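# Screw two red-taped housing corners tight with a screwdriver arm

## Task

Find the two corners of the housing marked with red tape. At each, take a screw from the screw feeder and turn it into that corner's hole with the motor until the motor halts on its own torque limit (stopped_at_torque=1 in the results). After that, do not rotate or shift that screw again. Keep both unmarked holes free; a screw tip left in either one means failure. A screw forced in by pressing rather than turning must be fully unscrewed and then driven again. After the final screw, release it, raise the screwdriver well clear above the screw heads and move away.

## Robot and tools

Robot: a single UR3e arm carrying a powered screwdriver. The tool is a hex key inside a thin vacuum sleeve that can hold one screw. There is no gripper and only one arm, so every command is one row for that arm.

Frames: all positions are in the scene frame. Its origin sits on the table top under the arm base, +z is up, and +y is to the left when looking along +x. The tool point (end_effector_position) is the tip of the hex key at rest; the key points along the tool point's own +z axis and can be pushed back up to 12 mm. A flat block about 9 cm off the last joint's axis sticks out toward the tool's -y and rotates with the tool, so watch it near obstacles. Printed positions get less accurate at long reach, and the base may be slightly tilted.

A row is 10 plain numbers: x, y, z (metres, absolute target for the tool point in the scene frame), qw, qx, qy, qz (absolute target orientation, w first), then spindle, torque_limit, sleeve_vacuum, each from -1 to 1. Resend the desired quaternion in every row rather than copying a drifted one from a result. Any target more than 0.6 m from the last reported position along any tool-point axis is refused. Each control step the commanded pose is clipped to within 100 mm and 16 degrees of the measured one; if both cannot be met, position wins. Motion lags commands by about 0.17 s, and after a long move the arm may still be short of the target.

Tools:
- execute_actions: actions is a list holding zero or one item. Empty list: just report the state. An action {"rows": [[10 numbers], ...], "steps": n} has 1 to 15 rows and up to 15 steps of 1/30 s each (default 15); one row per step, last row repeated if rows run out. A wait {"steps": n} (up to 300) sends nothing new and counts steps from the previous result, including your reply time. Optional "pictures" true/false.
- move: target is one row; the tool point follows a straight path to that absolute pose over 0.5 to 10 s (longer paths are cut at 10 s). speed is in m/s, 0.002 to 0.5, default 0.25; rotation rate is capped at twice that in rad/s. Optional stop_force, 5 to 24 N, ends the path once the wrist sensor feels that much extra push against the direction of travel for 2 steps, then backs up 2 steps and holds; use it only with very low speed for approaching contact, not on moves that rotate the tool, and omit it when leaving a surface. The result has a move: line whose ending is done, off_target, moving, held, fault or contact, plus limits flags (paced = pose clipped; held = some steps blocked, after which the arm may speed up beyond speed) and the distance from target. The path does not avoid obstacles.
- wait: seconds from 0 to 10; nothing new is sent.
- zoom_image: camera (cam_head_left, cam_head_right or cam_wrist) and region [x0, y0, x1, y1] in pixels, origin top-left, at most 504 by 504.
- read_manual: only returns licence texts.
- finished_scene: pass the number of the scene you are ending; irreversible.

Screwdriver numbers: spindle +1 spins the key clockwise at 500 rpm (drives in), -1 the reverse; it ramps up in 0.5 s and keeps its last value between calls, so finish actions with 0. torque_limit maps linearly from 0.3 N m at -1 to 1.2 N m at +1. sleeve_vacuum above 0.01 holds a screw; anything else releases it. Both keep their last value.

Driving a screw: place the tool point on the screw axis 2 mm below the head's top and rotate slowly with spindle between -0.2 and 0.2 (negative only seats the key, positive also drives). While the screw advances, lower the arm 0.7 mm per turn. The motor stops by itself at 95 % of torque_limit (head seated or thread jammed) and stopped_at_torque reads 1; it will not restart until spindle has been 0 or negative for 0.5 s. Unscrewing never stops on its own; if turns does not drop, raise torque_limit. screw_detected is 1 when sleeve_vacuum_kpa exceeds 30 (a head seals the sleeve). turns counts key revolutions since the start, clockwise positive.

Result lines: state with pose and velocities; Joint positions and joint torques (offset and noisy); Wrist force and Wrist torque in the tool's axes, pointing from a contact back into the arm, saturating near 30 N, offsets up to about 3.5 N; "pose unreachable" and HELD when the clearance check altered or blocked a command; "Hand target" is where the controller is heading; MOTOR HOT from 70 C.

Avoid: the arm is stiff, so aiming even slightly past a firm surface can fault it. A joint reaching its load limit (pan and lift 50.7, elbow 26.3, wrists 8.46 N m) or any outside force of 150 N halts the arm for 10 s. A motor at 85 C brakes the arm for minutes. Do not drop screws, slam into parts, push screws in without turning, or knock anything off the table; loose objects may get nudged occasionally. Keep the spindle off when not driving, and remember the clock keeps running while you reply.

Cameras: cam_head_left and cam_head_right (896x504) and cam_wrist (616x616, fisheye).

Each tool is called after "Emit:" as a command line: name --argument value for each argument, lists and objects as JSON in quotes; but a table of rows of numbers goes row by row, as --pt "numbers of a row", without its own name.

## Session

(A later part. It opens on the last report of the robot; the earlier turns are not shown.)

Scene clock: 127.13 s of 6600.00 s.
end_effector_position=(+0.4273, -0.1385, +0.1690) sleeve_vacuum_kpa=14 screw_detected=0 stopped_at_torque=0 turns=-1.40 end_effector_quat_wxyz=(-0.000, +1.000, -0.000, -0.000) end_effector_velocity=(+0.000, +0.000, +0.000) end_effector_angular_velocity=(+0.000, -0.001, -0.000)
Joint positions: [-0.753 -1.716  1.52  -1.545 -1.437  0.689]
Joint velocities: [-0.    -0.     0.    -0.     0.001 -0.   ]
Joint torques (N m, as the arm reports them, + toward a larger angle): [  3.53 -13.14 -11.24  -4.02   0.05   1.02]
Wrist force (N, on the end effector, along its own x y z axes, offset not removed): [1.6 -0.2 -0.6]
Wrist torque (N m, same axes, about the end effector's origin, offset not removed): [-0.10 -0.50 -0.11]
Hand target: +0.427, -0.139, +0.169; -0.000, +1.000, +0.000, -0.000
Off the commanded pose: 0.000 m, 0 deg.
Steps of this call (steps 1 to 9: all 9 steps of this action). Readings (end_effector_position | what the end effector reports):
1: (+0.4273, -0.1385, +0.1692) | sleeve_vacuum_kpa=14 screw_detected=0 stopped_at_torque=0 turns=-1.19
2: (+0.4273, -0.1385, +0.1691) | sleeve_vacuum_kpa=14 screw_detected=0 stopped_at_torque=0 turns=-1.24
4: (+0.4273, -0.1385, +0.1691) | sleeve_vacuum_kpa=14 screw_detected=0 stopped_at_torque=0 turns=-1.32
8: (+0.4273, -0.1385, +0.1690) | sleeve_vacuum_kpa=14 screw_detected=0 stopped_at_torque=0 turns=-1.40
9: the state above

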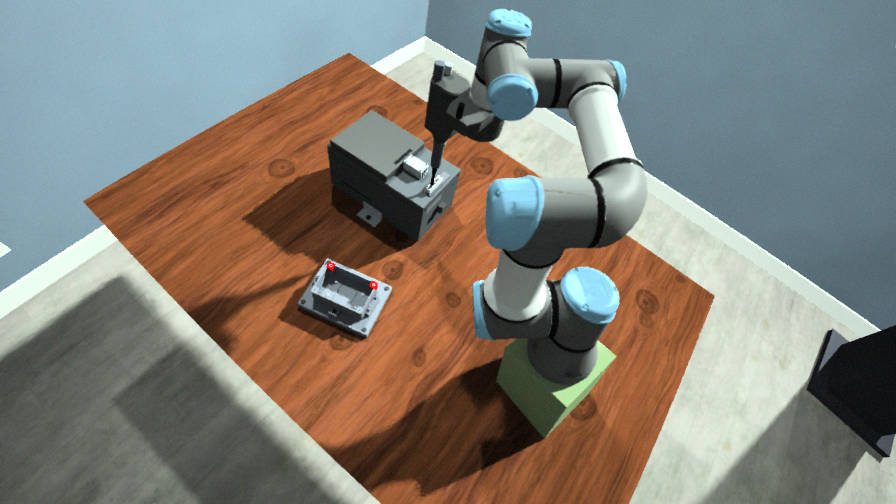

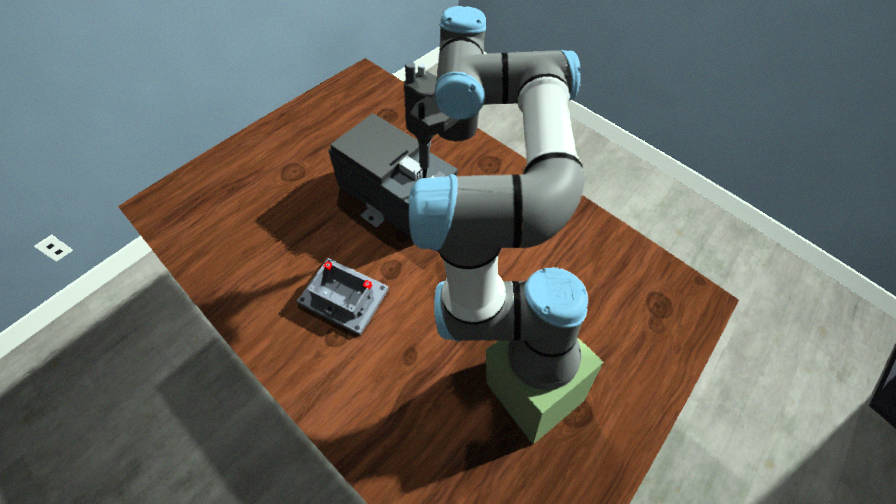

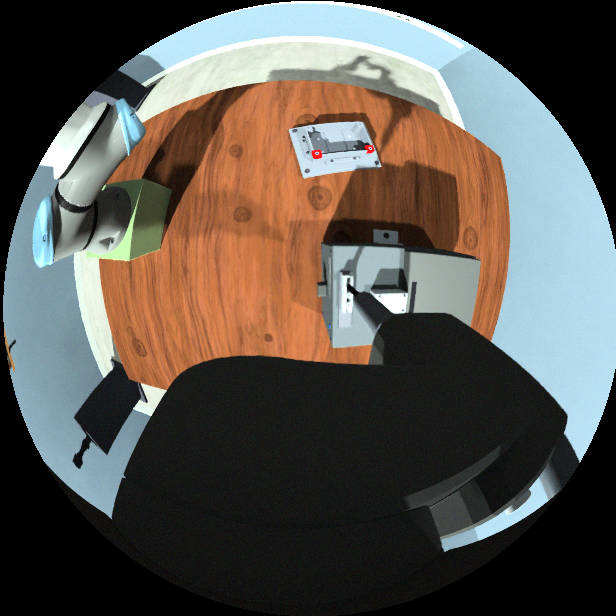

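Emit:
execute_actions --actions '[{"rows": [[0.4273,-0.1385,0.1687,0,1,0,0,-0.15,0,1],[0.4273,-0.1385,0.1684,0,1,0,0,-0.15,0,1],[0.4273,-0.1385,0.1681,0,1,0,0,-0.15,0,1],[0.4273,-0.1385,0.1678,0,1,0,0,-0.15,0,1],[0.4273,-0.1385,0.1675,0,1,0,0,-0.15,0,1],[0.4273,-0.1385,0.1672,0,1,0,0,-0.15,0,1],[0.4273,-0.1385,0.1669,0,1,0,0,-0.15,0,1],[0.4273,-0.1385,0.1666,0,1,0,0,-0.15,0,1],[0.4273,-0.1385,0.1663,0,1,0,0,-0.15,0,1],[0.4273,-0.1385,0.166,0,1,0,0,-0.15,0,1]], "steps": 15}]' --pictures false

Emit:
execute_actions --actions '[{"rows": [[0.4273,-0.1385,0.166,0,1,0,0,-0.15,0,1],[0.4273,-0.1385,0.166,0,1,0,0,-0.15,0,1],[0.4273,-0.1385,0.166,0,1,0,0,-0.15,0,1],[0.4273,-0.1385,0.166,0,1,0,0,-0.15,0,1],[0.4273,-0.1385,0.166,0,1,0,0,-0.15,0,1],[0.4273,-0.1385,0.166,0,1,0,0,-0.15,0,1],[0.4273,-0.1385,0.166,0,1,0,0,0,0,1]], "steps": 9}]'

Emit:
zoom_image --camera "cam_wrist" --region '[325, 265, 365, 305]'

Scene clock: 133.73 s of 6600.00 s.
end_effector_position=(+0.4273, -0.1385, +0.1662) sleeve_vacuum_kpa=14 screw_detected=0 stopped_at_torque=0 turns=-2.00 end_effector_quat_wxyz=(-0.000, +1.000, +0.000, +0.000) end_effector_velocity=(-0.000, -0.000, -0.002) end_effector_angular_velocity=(-0.000, +0.000, -0.001)
Joint positions: [-0.752 -1.715  1.532 -1.558 -1.437  0.69 ]
Joint velocities: [ 0.001  0.     0.011 -0.011 -0.     0.001]
Joint torques (N m, as the arm reports them, + toward a larger angle): [ 3.1  -9.72 -9.57 -3.36 -0.83  1.1 ]
Wrist force (N, on the end effector, along its own x y z axes, offset not removed): [4.3 -1.9 -6.8]
Wrist torque (N m, same axes, about the end effector's origin, offset not removed): [-0.19 -1.00 0.12]
Hand target: +0.427, -0.139, +0.166; -0.000, +1.000, +0.000, -0.000
Off the commanded pose: 0.000 m, 0 deg.
Steps of this call (steps 1 to 90: nothing new was sent; then 3.10 s passed at rest; steps 91 to 105: all 15 steps of this action). Readings (end_effector_position | what the end effector reports):
91: (+0.4273, -0.1385, +0.1690) | sleeve_vacuum_kpa=14 screw_detected=0 stopped_at_torque=0 turns=-1.42
92: (+0.4273, -0.1385, +0.1690) | sleeve_vacuum_kpa=14 screw_detected=0 stopped_at_torque=0 turns=-1.46
94: (+0.4273, -0.1385, +0.1687) | sleeve_vacuum_kpa=14 screw_detected=0 stopped_at_torque=0 turns=-1.54
98: (+0.4274, -0.1385, +0.1678) | sleeve_vacuum_kpa=14 screw_detected=0 stopped_at_torque=0 turns=-1.71
105: the state above

Scene clock: 134.03 s of 6600.00 s.
end_effector_position=(+0.4273, -0.1385, +0.1660) sleeve_vacuum_kpa=14 screw_detected=0 stopped_at_torque=0 turns=-2.25 end_effector_quat_wxyz=(-0.000, +1.000, +0.000, -0.000) end_effector_velocity=(+0.000, -0.000, +0.000) end_effector_angular_velocity=(-0.000, +0.000, +0.002)
Joint positions: [-0.752 -1.715  1.533 -1.559 -1.437  0.69 ]
Joint velocities: [ 0.    -0.    -0.    -0.    -0.    -0.001]
Joint torques (N m, as the arm reports them, + toward a larger angle): [  3.   -10.87  -9.65  -3.34  -0.92   1.16]
Wrist force (N, on the end effector, along its own x y z axes, offset not removed): [3.9 -2.5 -5.6]
Wrist torque (N m, same axes, about the end effector's origin, offset not removed): [-0.31 -0.84 0.09]
Hand target: +0.427, -0.139, +0.166; -0.000, +1.000, +0.000, -0.000
Off the commanded pose: 0.000 m, 0 deg.
Steps of this call (steps 1 to 9: all 9 steps of this action). Readings (end_effector_position | what the end effector reports):
1: (+0.4273, -0.1385, +0.1661) | sleeve_vacuum_kpa=14 screw_detected=0 stopped_at_torque=0 turns=-2.04
2: (+0.4273, -0.1385, +0.1661) | sleeve_vacuum_kpa=14 screw_detected=0 stopped_at_torque=0 turns=-2.08
4: (+0.4273, -0.1385, +0.1660) | sleeve_vacuum_kpa=14 screw_detected=0 stopped_at_torque=0 turns=-2.17
8: (+0.4273, -0.1385, +0.1660) | sleeve_vacuum_kpa=14 screw_detected=0 stopped_at_torque=0 turns=-2.25
9: the state above

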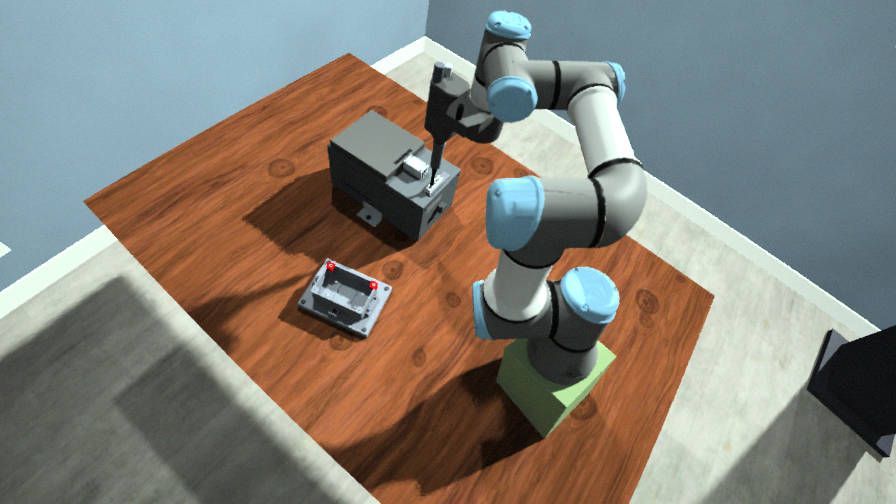

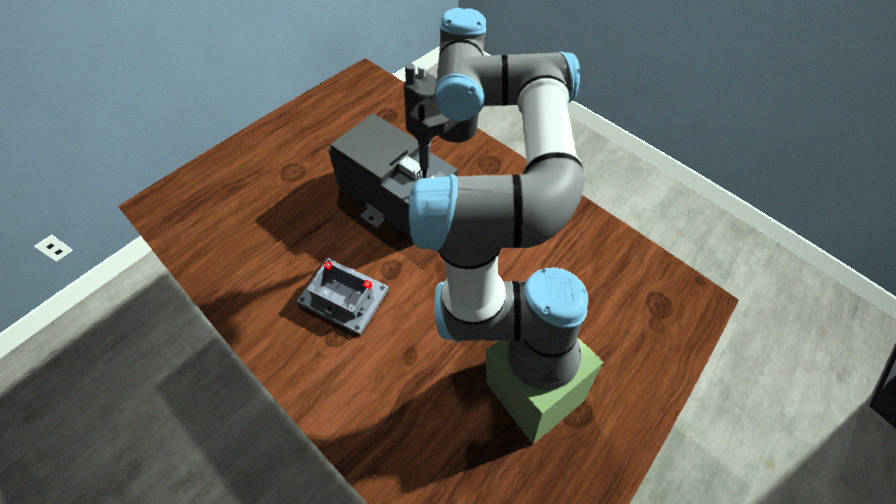

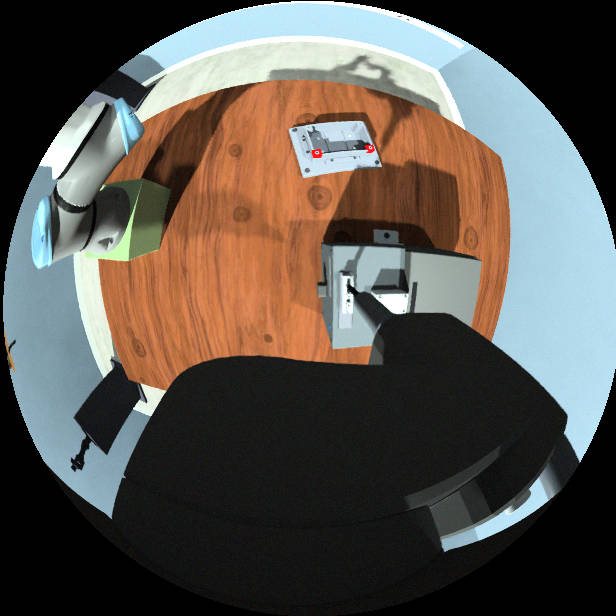

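Region (325, 265, 365, 305) of cam_wrist's 616x616 image, scaled by 12.600, with more detail than that image has.

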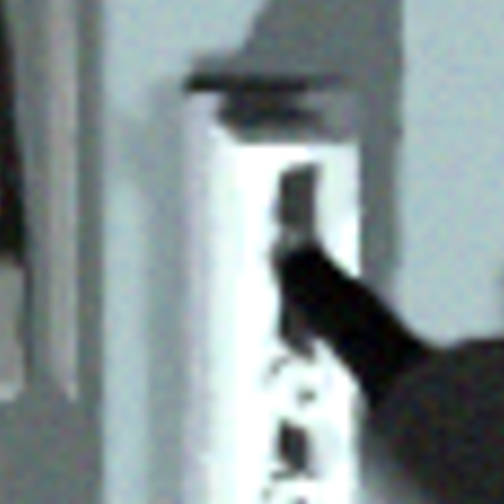

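Emit:
execute_actions --actions '[{"rows": [[0.4274,-0.1385,0.166,0,1,0,0,-0.15,0,1],[0.4275,-0.1385,0.166,0,1,0,0,-0.15,0,1],[0.4276,-0.1385,0.166,0,1,0,0,-0.15,0,1],[0.4277,-0.1385,0.166,0,1,0,0,-0.15,0,1],[0.4278,-0.1385,0.166,0,1,0,0,-0.15,0,1],[0.4279,-0.1385,0.166,0,1,0,0,-0.15,0,1],[0.4280,-0.1385,0.166,0,1,0,0,-0.15,0,1],[0.4280,-0.1385,0.166,0,1,0,0,-0.15,0,1],[0.4280,-0.1385,0.166,0,1,0,0,-0.15,0,1],[0.4280,-0.1385,0.166,0,1,0,0,-0.15,0,1],[0.4280,-0.1385,0.166,0,1,0,0,-0.15,0,1],[0.4280,-0.1385,0.166,0,1,0,0,-0.15,0,1],[0.4280,-0.1385,0.166,0,1,0,0,-0.15,0,1],[0.4280,-0.1385,0.166,0,1,0,0,-0.15,0,1],[0.4280,-0.1385,0.166,0,1,0,0,0,0,1]], "steps": 15}]' --pictures false

Scene clock: 141.17 s of 6600.00 s.
end_effector_position=(+0.4280, -0.1385, +0.1660) sleeve_vacuum_kpa=14 screw_detected=0 stopped_at_torque=0 turns=-2.80 end_effector_quat_wxyz=(+0.000, +1.000, -0.000, -0.000) end_effector_velocity=(+0.001, +0.000, +0.000) end_effector_angular_velocity=(+0.000, -0.001, +0.001)
Joint positions: [-0.75  -1.713  1.53  -1.559 -1.437  0.692]
Joint velocities: [ 0.002  0.001 -0.001 -0.     0.     0.001]
Joint torques (N m, as the arm reports them, + toward a larger angle): [  3.9   -9.76 -13.86  -3.41  -0.09   1.06]
Wrist force (N, on the end effector, along its own x y z axes, offset not removed): [0.6 -0.7 -6.7]
Wrist torque (N m, same axes, about the end effector's origin, offset not removed): [-0.20 -0.37 0.03]
Hand target: +0.428, -0.139, +0.166; +0.000, +1.000, +0.000, +0.000
Off the commanded pose: 0.000 m, 0 deg.
Steps of this call (steps 1 to 90: nothing new was sent; then 3.63 s passed at rest; steps 91 to 105: all 15 steps of this action). Readings (end_effector_position | what the end effector reports):
91: (+0.4273, -0.1385, +0.1660) | sleeve_vacuum_kpa=14 screw_detected=0 stopped_at_torque=0 turns=-2.27
92: (+0.4273, -0.1385, +0.1660) | sleeve_vacuum_kpa=14 screw_detected=0 stopped_at_torque=0 turns=-2.31
94: (+0.4273, -0.1384, +0.1659) | sleeve_vacuum_kpa=14 screw_detected=0 stopped_at_torque=0 turns=-2.39
98: (+0.4276, -0.1385, +0.1659) | sleeve_vacuum_kpa=14 screw_detected=0 stopped_at_torque=0 turns=-2.55
105: the state above

Emit:
execute_actions --actions '[{"rows": [[0.4280,-0.1385,0.166,0,1,0,0,-0.1,0,1],[0.4280,-0.1385,0.166,0,1,0,0,-0.1,0,1],[0.4280,-0.1385,0.166,0,1,0,0,-0.1,0,1],[0.4280,-0.1385,0.166,0,1,0,0,-0.1,0,1],[0.4280,-0.1385,0.166,0,1,0,0,-0.1,0,1],[0.4280,-0.1385,0.166,0,1,0,0,-0.1,0,1],[0.4280,-0.1385,0.166,0,1,0,0,-0.1,0,1],[0.4280,-0.1385,0.166,0,1,0,0,-0.1,0,1],[0.4280,-0.1385,0.166,0,1,0,0,-0.1,0,1],[0.4280,-0.1385,0.166,0,1,0,0,-0.1,0,1],[0.4280,-0.1385,0.166,0,1,0,0,-0.1,0,1],[0.4280,-0.1385,0.166,0,1,0,0,-0.1,0,1],[0.4280,-0.1385,0.166,0,1,0,0,-0.1,0,1],[0.4280,-0.1385,0.166,0,1,0,0,-0.1,0,1],[0.4280,-0.1385,0.166,0,1,0,0,0,0,1]], "steps": 15}]'

Emit:
zoom_image --camera "cam_wrist" --region '[325, 265, 365, 305]'

Scene clock: 146.27 s of 6600.00 s.
end_effector_position=(+0.4280, -0.1385, +0.1660) sleeve_vacuum_kpa=14 screw_detected=0 stopped_at_torque=0 turns=-3.18 end_effector_quat_wxyz=(-0.000, +1.000, +0.000, +0.000) end_effector_velocity=(-0.000, +0.000, -0.000) end_effector_angular_velocity=(+0.000, +0.001, +0.000)
Joint positions: [-0.75  -1.713  1.53  -1.559 -1.437  0.692]
Joint velocities: [ 0.001  0.     0.     0.    -0.001  0.001]
Joint torques (N m, as the arm reports them, + toward a larger angle): [  3.59  -9.6  -13.68  -1.53   0.88   1.03]
Wrist force (N, on the end effector, along its own x y z axes, offset not removed): [1.1 0.7 -6.6]
Wrist torque (N m, same axes, about the end effector's origin, offset not removed): [0.20 -0.44 -0.16]
Hand target: +0.428, -0.139, +0.166; +0.000, +1.000, +0.000, +0.000
Off the commanded pose: 0.000 m, 0 deg.
Steps of this call (steps 1 to 90: nothing new was sent; then 1.60 s passed at rest; steps 91 to 105: all 15 steps of this action). Readings (end_effector_position | what the end effector reports):
91: (+0.4280, -0.1385, +0.1660) | sleeve_vacuum_kpa=14 screw_detected=0 stopped_at_torque=0 turns=-2.82
92: (+0.4280, -0.1385, +0.1660) | sleeve_vacuum_kpa=14 screw_detected=0 stopped_at_torque=0 turns=-2.85
94: (+0.4280, -0.1385, +0.1660) | sleeve_vacuum_kpa=14 screw_detected=0 stopped_at_torque=0 turns=-2.91
98: (+0.4280, -0.1385, +0.1660) | sleeve_vacuum_kpa=14 screw_detected=0 stopped_at_torque=0 turns=-3.02
105: the state above

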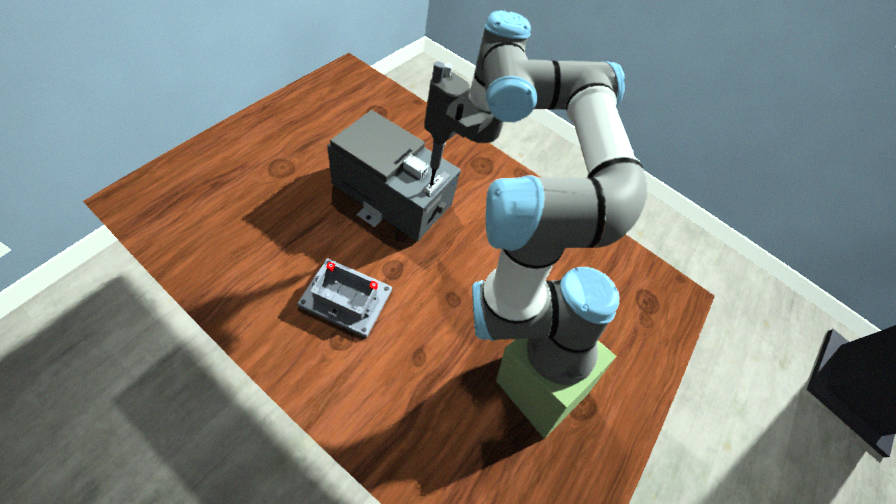

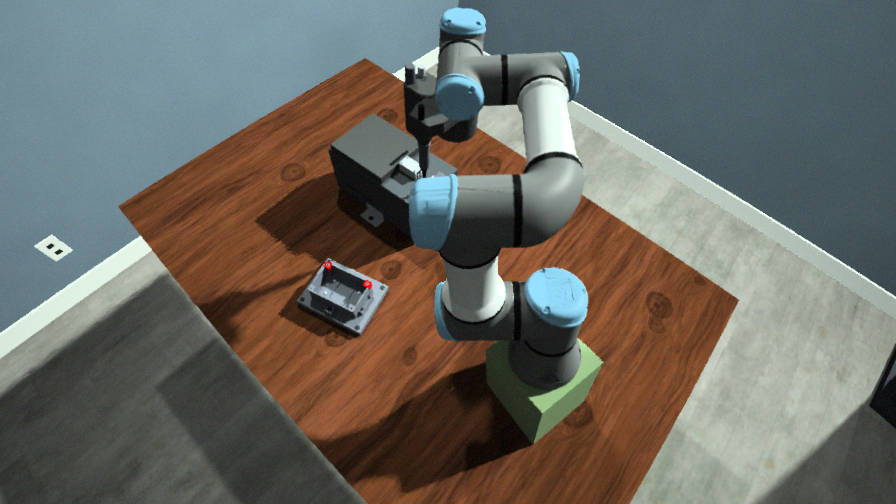

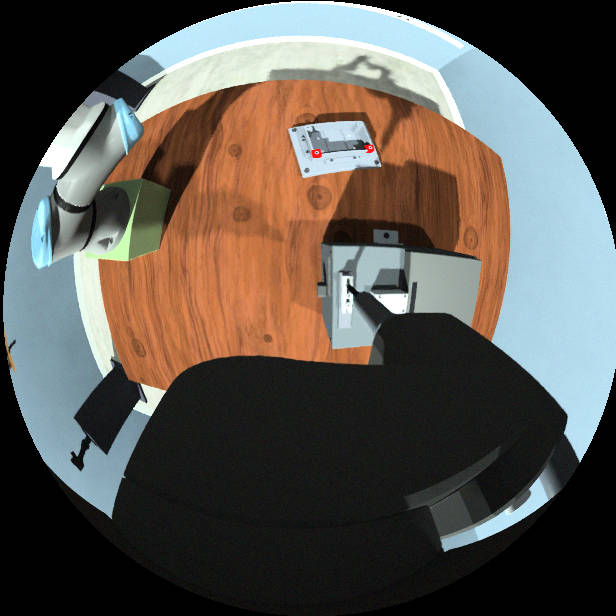

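Region (325, 265, 365, 305) of cam_wrist's 616x616 image, scaled by 12.600, with more detail than that image has.

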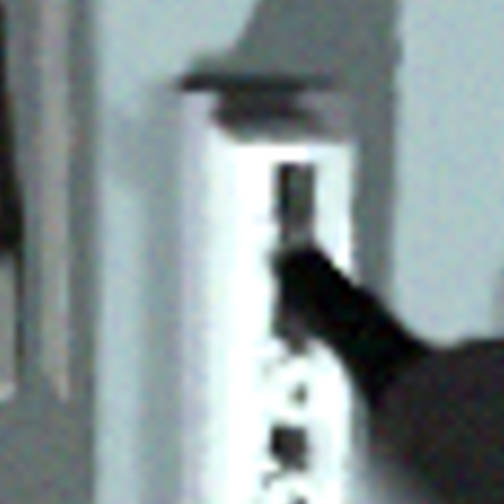

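Emit:
execute_actions --actions '[{"rows": [[0.4280,-0.1385,0.1665,0,1,0,0,0.2,0,1],[0.4280,-0.1385,0.1665,0,1,0,0,0.2,0,1],[0.4280,-0.1385,0.1665,0,1,0,0,0.2,0,1],[0.4280,-0.1385,0.1665,0,1,0,0,0.2,0,1],[0.4280,-0.1385,0.1665,0,1,0,0,0.2,0,1],[0.4280,-0.1385,0.1665,0,1,0,0,0.2,0,1],[0.4280,-0.1385,0.1665,0,1,0,0,0.2,0,1],[0.4280,-0.1385,0.1665,0,1,0,0,-0.2,0,1],[0.4280,-0.1385,0.1665,0,1,0,0,-0.2,0,1],[0.4280,-0.1385,0.1665,0,1,0,0,-0.2,0,1],[0.4280,-0.1385,0.1665,0,1,0,0,-0.2,0,1],[0.4280,-0.1385,0.1665,0,1,0,0,-0.2,0,1],[0.4280,-0.1385,0.1665,0,1,0,0,-0.2,0,1],[0.4280,-0.1385,0.1665,0,1,0,0,-0.2,0,1],[0.4280,-0.1385,0.1665,0,1,0,0,0,0,1]], "steps": 15}]' --pictures false

Scene clock: 153.13 s of 6600.00 s.
end_effector_position=(+0.4280, -0.1385, +0.1665) sleeve_vacuum_kpa=40 screw_detected=1 stopped_at_torque=0 turns=-3.18 end_effector_quat_wxyz=(+0.000, +1.000, +0.000, -0.000) end_effector_velocity=(-0.000, +0.000, -0.000) end_effector_angular_velocity=(+0.001, +0.000, -0.000)
Joint positions: [-0.75  -1.713  1.528 -1.557 -1.437  0.692]
Joint velocities: [-0.    -0.     0.     0.001  0.    -0.   ]
Joint torques (N m, as the arm reports them, + toward a larger angle): [ -2.89 -15.44 -14.26  -1.51   0.39  -1.17]
Wrist force (N, on the end effector, along its own x y z axes, offset not removed): [1.2 0.4 -7.3]
Wrist torque (N m, same axes, about the end effector's origin, offset not removed): [0.02 -0.75 -0.09]
Hand target: +0.428, -0.138, +0.166; +0.000, +1.000, -0.000, +0.000
Off the commanded pose: 0.000 m, 0 deg.
Steps of this call (steps 1 to 90: nothing new was sent; then 3.37 s passed at rest; steps 91 to 105: all 15 steps of this action). Readings (end_effector_position | what the end effector reports):
91: (+0.4280, -0.1385, +0.1660) | sleeve_vacuum_kpa=14 screw_detected=0 stopped_at_torque=0 turns=-3.17
92: (+0.4280, -0.1385, +0.1660) | sleeve_vacuum_kpa=40 screw_detected=1 stopped_at_torque=0 turns=-3.13
94: (+0.4280, -0.1384, +0.1662) | sleeve_vacuum_kpa=40 screw_detected=1 stopped_at_torque=0 turns=-3.02
98: (+0.4280, -0.1384, +0.1664) | sleeve_vacuum_kpa=40 screw_detected=1 stopped_at_torque=0 turns=-2.87
105: the state above

Emit:
move --target '[0.428, -0.1385, 0.20, 0, 1, 0, 0, 0, 0, 1]' --speed 0.05

Emit:
zoom_image --camera "cam_head_left" --region '[405, 140, 465, 200]'

Emit:
move --target '[0.41, 0.0, 0.20, 0, 1, 0, 0, 0, 0, 1]' --speed 0.15

Emit:
move --target '[0.40, 0.09, 0.12, 0, 1, 0, 0, 0, 0, 1]' --speed 0.15

Emit:
zoom_image --camera "cam_wrist" --region '[290, 200, 450, 320]'

Emit:
zoom_image --camera "cam_head_left" --region '[310, 230, 410, 320]'

Scene clock: 160.23 s of 6600.00 s.
end_effector_position=(+0.4281, -0.1384, +0.1999) sleeve_vacuum_kpa=40 screw_detected=1 stopped_at_torque=0 turns=-3.18 end_effector_quat_wxyz=(+0.000, +1.000, -0.000, +0.000) end_effector_velocity=(+0.000, +0.001, +0.002) end_effector_angular_velocity=(+0.002, +0.002, +0.002)
Joint positions: [-0.768 -1.709  1.366 -1.396 -1.434  0.675]
Joint velocities: [ 0.001  0.005 -0.015  0.012  0.    -0.001]
Joint torques (N m, as the arm reports them, + toward a larger angle): [ -2.72 -11.2  -15.52  -2.09   0.53  -1.15]
Wrist force (N, on the end effector, along its own x y z axes, offset not removed): [0.7 -0.9 -0.9]
Wrist torque (N m, same axes, about the end effector's origin, offset not removed): [-0.21 -0.29 0.02]
Hand target: +0.428, -0.138, +0.200; +0.000, +1.000, -0.000, +0.000
Off the commanded pose: 0.000 m, 0 deg.
After step 90, 3.07 s passed at rest.
move: done

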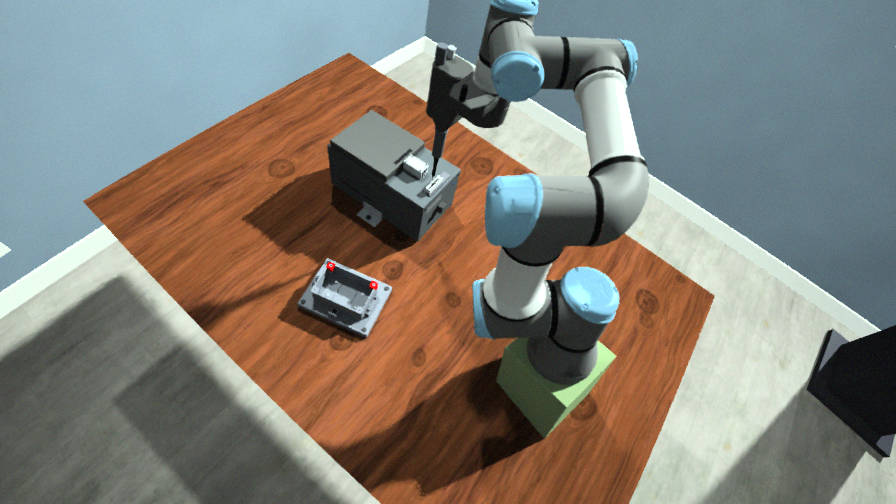

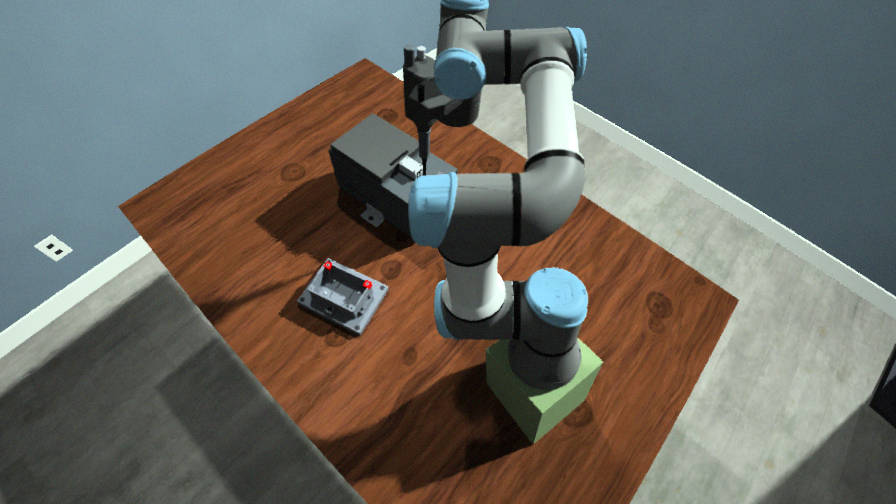

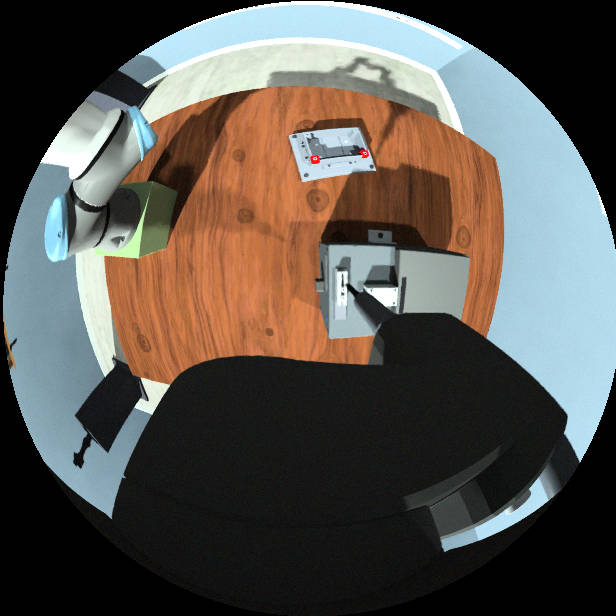

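Region (405, 140, 465, 200) of cam_head_left's 896x504 image, scaled by 8.400, with more detail than that image has.

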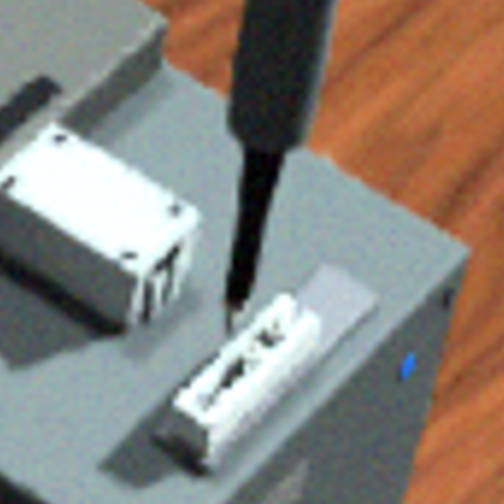

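Scene clock: 161.67 s of 6600.00 s.
end_effector_position=(+0.4098, -0.0002, +0.1999) sleeve_vacuum_kpa=40 screw_detected=1 stopped_at_torque=0 turns=-3.18 end_effector_quat_wxyz=(-0.000, +1.000, +0.000, -0.000) end_effector_velocity=(+0.000, +0.002, +0.000) end_effector_angular_velocity=(-0.003, +0.001, +0.001)
Joint positions: [-0.348 -1.913  1.578 -1.445 -1.514  1.089]
Joint velocities: [ 0.013  0.004 -0.003 -0.002 -0.006  0.012]
Joint torques (N m, as the arm reports them, + toward a larger angle): [  5.12  -8.31 -15.57  -4.27  -0.18   0.95]
Wrist force (N, on the end effector, along its own x y z axes, offset not removed): [0.2 -0.2 -1.9]
Wrist torque (N m, same axes, about the end effector's origin, offset not removed): [0.01 -0.31 0.13]
Hand target: +0.410, -0.000, +0.200; +0.000, +1.000, +0.000, -0.000
Off the commanded pose: 0.000 m, 0 deg.
move: done

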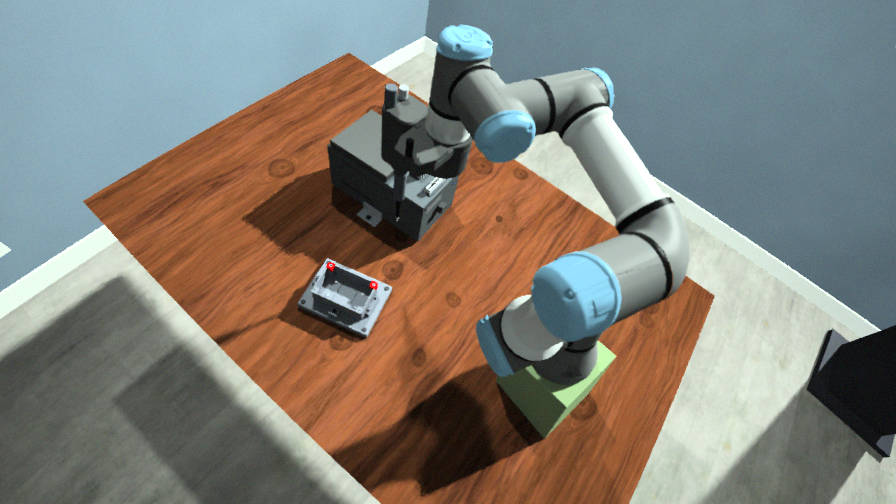

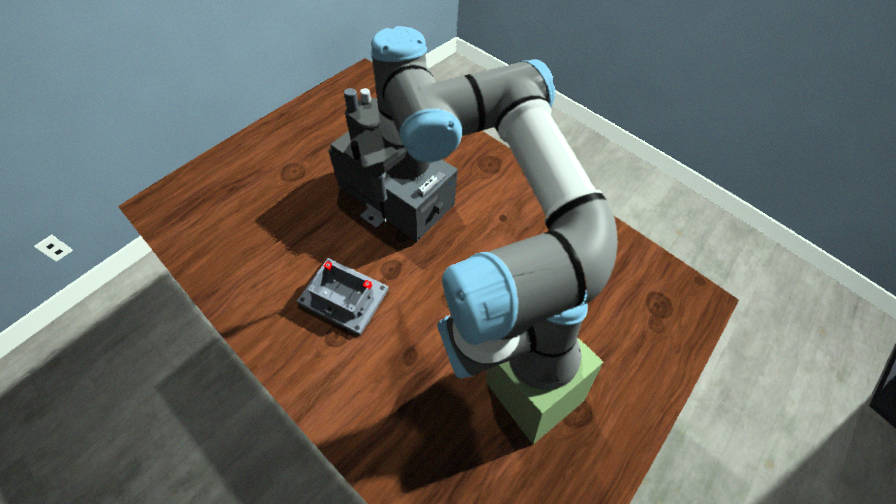

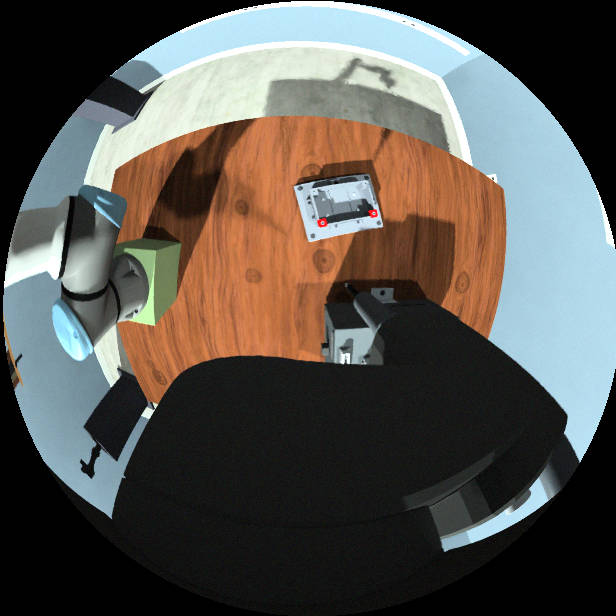

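Scene clock: 162.97 s of 6600.00 s.
end_effector_position=(+0.3999, +0.0897, +0.1201) sleeve_vacuum_kpa=40 screw_detected=1 stopped_at_torque=0 turns=-3.18 end_effector_quat_wxyz=(-0.000, +1.000, +0.000, -0.000) end_effector_velocity=(+0.001, +0.000, -0.001) end_effector_angular_velocity=(-0.005, -0.001, -0.003)
Joint positions: [ 0.039 -1.816  1.917 -1.887 -1.596  1.467]
Joint velocities: [ 0.009  0.007  0.002 -0.011 -0.006  0.011]
Joint torques (N m, as the arm reports them, + toward a larger angle): [  5.09 -10.33 -11.16  -4.34  -0.62   1.01]
Wrist force (N, on the end effector, along its own x y z axes, offset not removed): [3.3 -0.5 -2.3]
Wrist torque (N m, same axes, about the end effector's origin, offset not removed): [-0.11 -1.27 0.03]
Hand target: +0.400, +0.090, +0.120; +0.000, +1.000, +0.000, -0.000
Off the commanded pose: 0.000 m, 0 deg.
move: done

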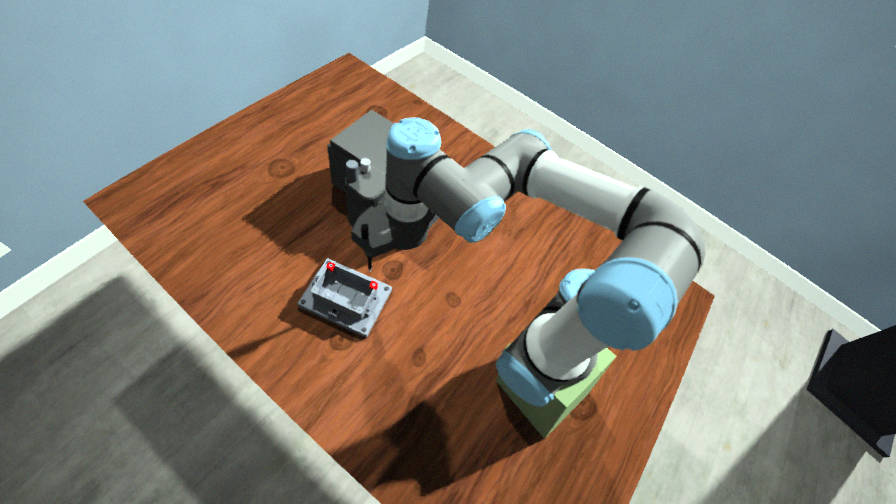

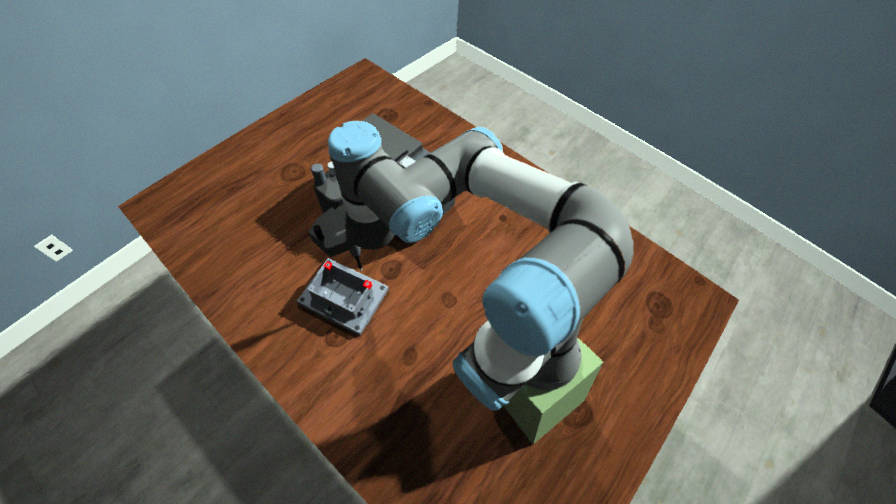

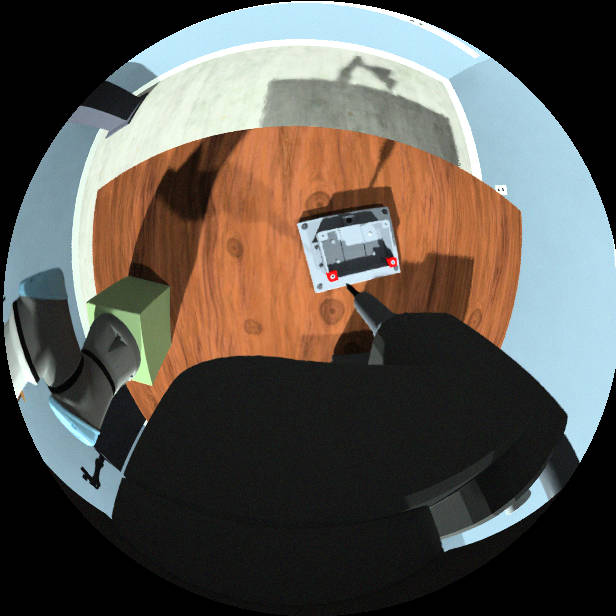

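Region (290, 200, 450, 320) of cam_wrist's 616x616 image, scaled by 3.150, with more detail than that image has; it fills the top 378 rows of this view, and the rest is white.

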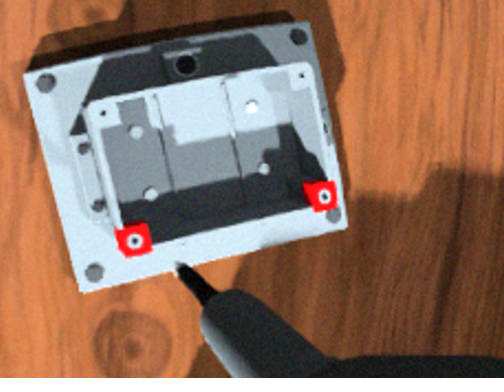

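Region (310, 230, 410, 320) of cam_head_left's 896x504 image, scaled by 5.040, with more detail than that image has; it fills the top 454 rows of this view, and the rest is white.

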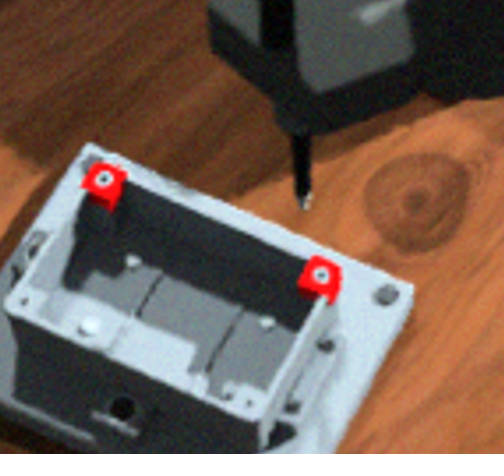

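Emit:
move --target '[0.390, 0.092, 0.085, 0, 1, 0, 0, 0, 0, 1]' --speed 0.08

Emit:
zoom_image --camera "cam_wrist" --region '[325, 265, 365, 305]'

Emit:
zoom_image --camera "cam_head_left" --region '[355, 260, 395, 300]'

Emit:
zoom_image --camera "cam_head_right" --region '[348, 260, 388, 300]'

Scene clock: 169.63 s of 6600.00 s.
end_effector_position=(+0.3900, +0.0920, +0.0852) sleeve_vacuum_kpa=40 screw_detected=1 stopped_at_torque=0 turns=-3.18 end_effector_quat_wxyz=(+0.000, +1.000, -0.000, -0.000) end_effector_velocity=(-0.000, +0.000, -0.002) end_effector_angular_velocity=(+0.002, -0.002, -0.002)
Joint positions: [ 0.041 -1.794  2.075 -2.066 -1.597  1.469]
Joint velocities: [-0.001  0.001  0.012 -0.015  0.002  0.002]
Joint torques (N m, as the arm reports them, + toward a larger angle): [  3.44  -9.94 -10.55  -4.29   0.8   -0.72]
Wrist force (N, on the end effector, along its own x y z axes, offset not removed): [2.1 0.1 0.0]
Wrist torque (N m, same axes, about the end effector's origin, offset not removed): [0.06 -0.63 0.02]
Hand target: +0.390, +0.092, +0.085; +0.000, +1.000, -0.000, -0.000
Off the commanded pose: 0.000 m, 0 deg.
After step 90, 2.80 s passed at rest.
move: done

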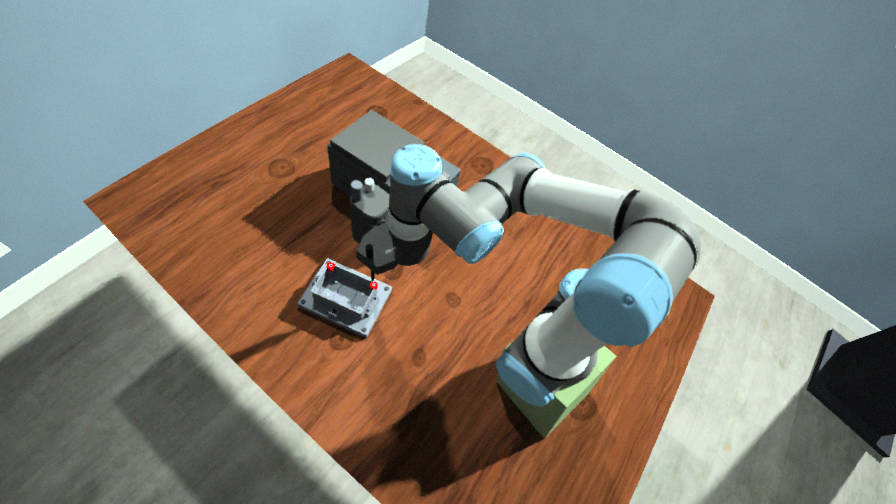

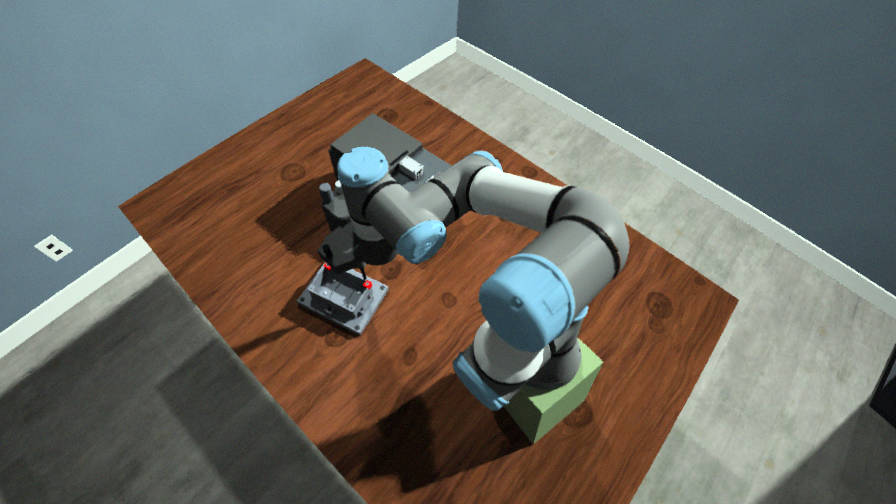

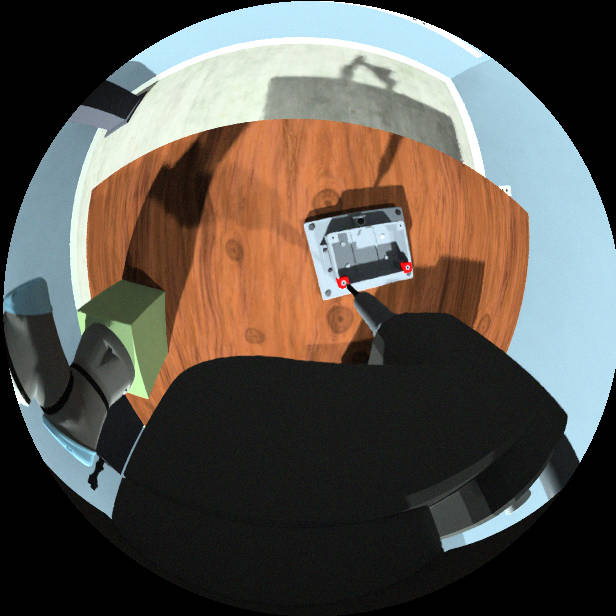

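Region (325, 265, 365, 305) of cam_wrist's 616x616 image, scaled by 12.600, with more detail than that image has.

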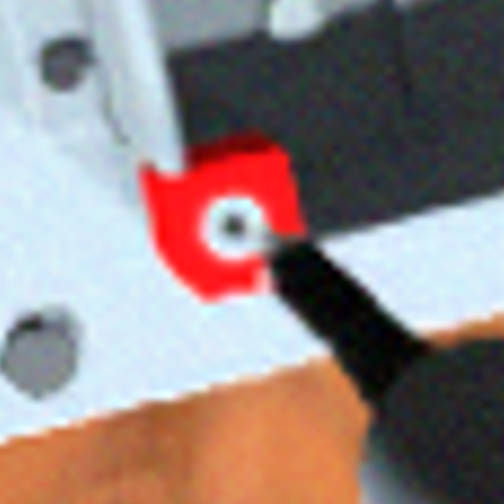

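Region (355, 260, 395, 300) of cam_head_left's 896x504 image, scaled by 12.600, with more detail than that image has.

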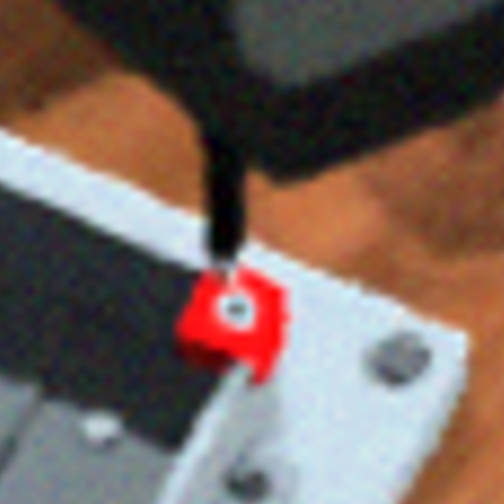

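Region (348, 260, 388, 300) of cam_head_right's 896x504 image, scaled by 12.600, with more detail than that image has.

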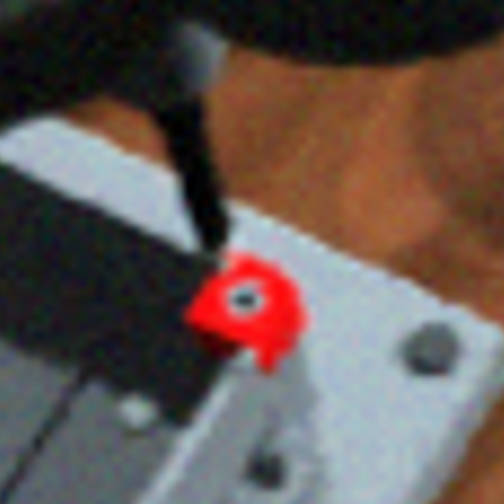

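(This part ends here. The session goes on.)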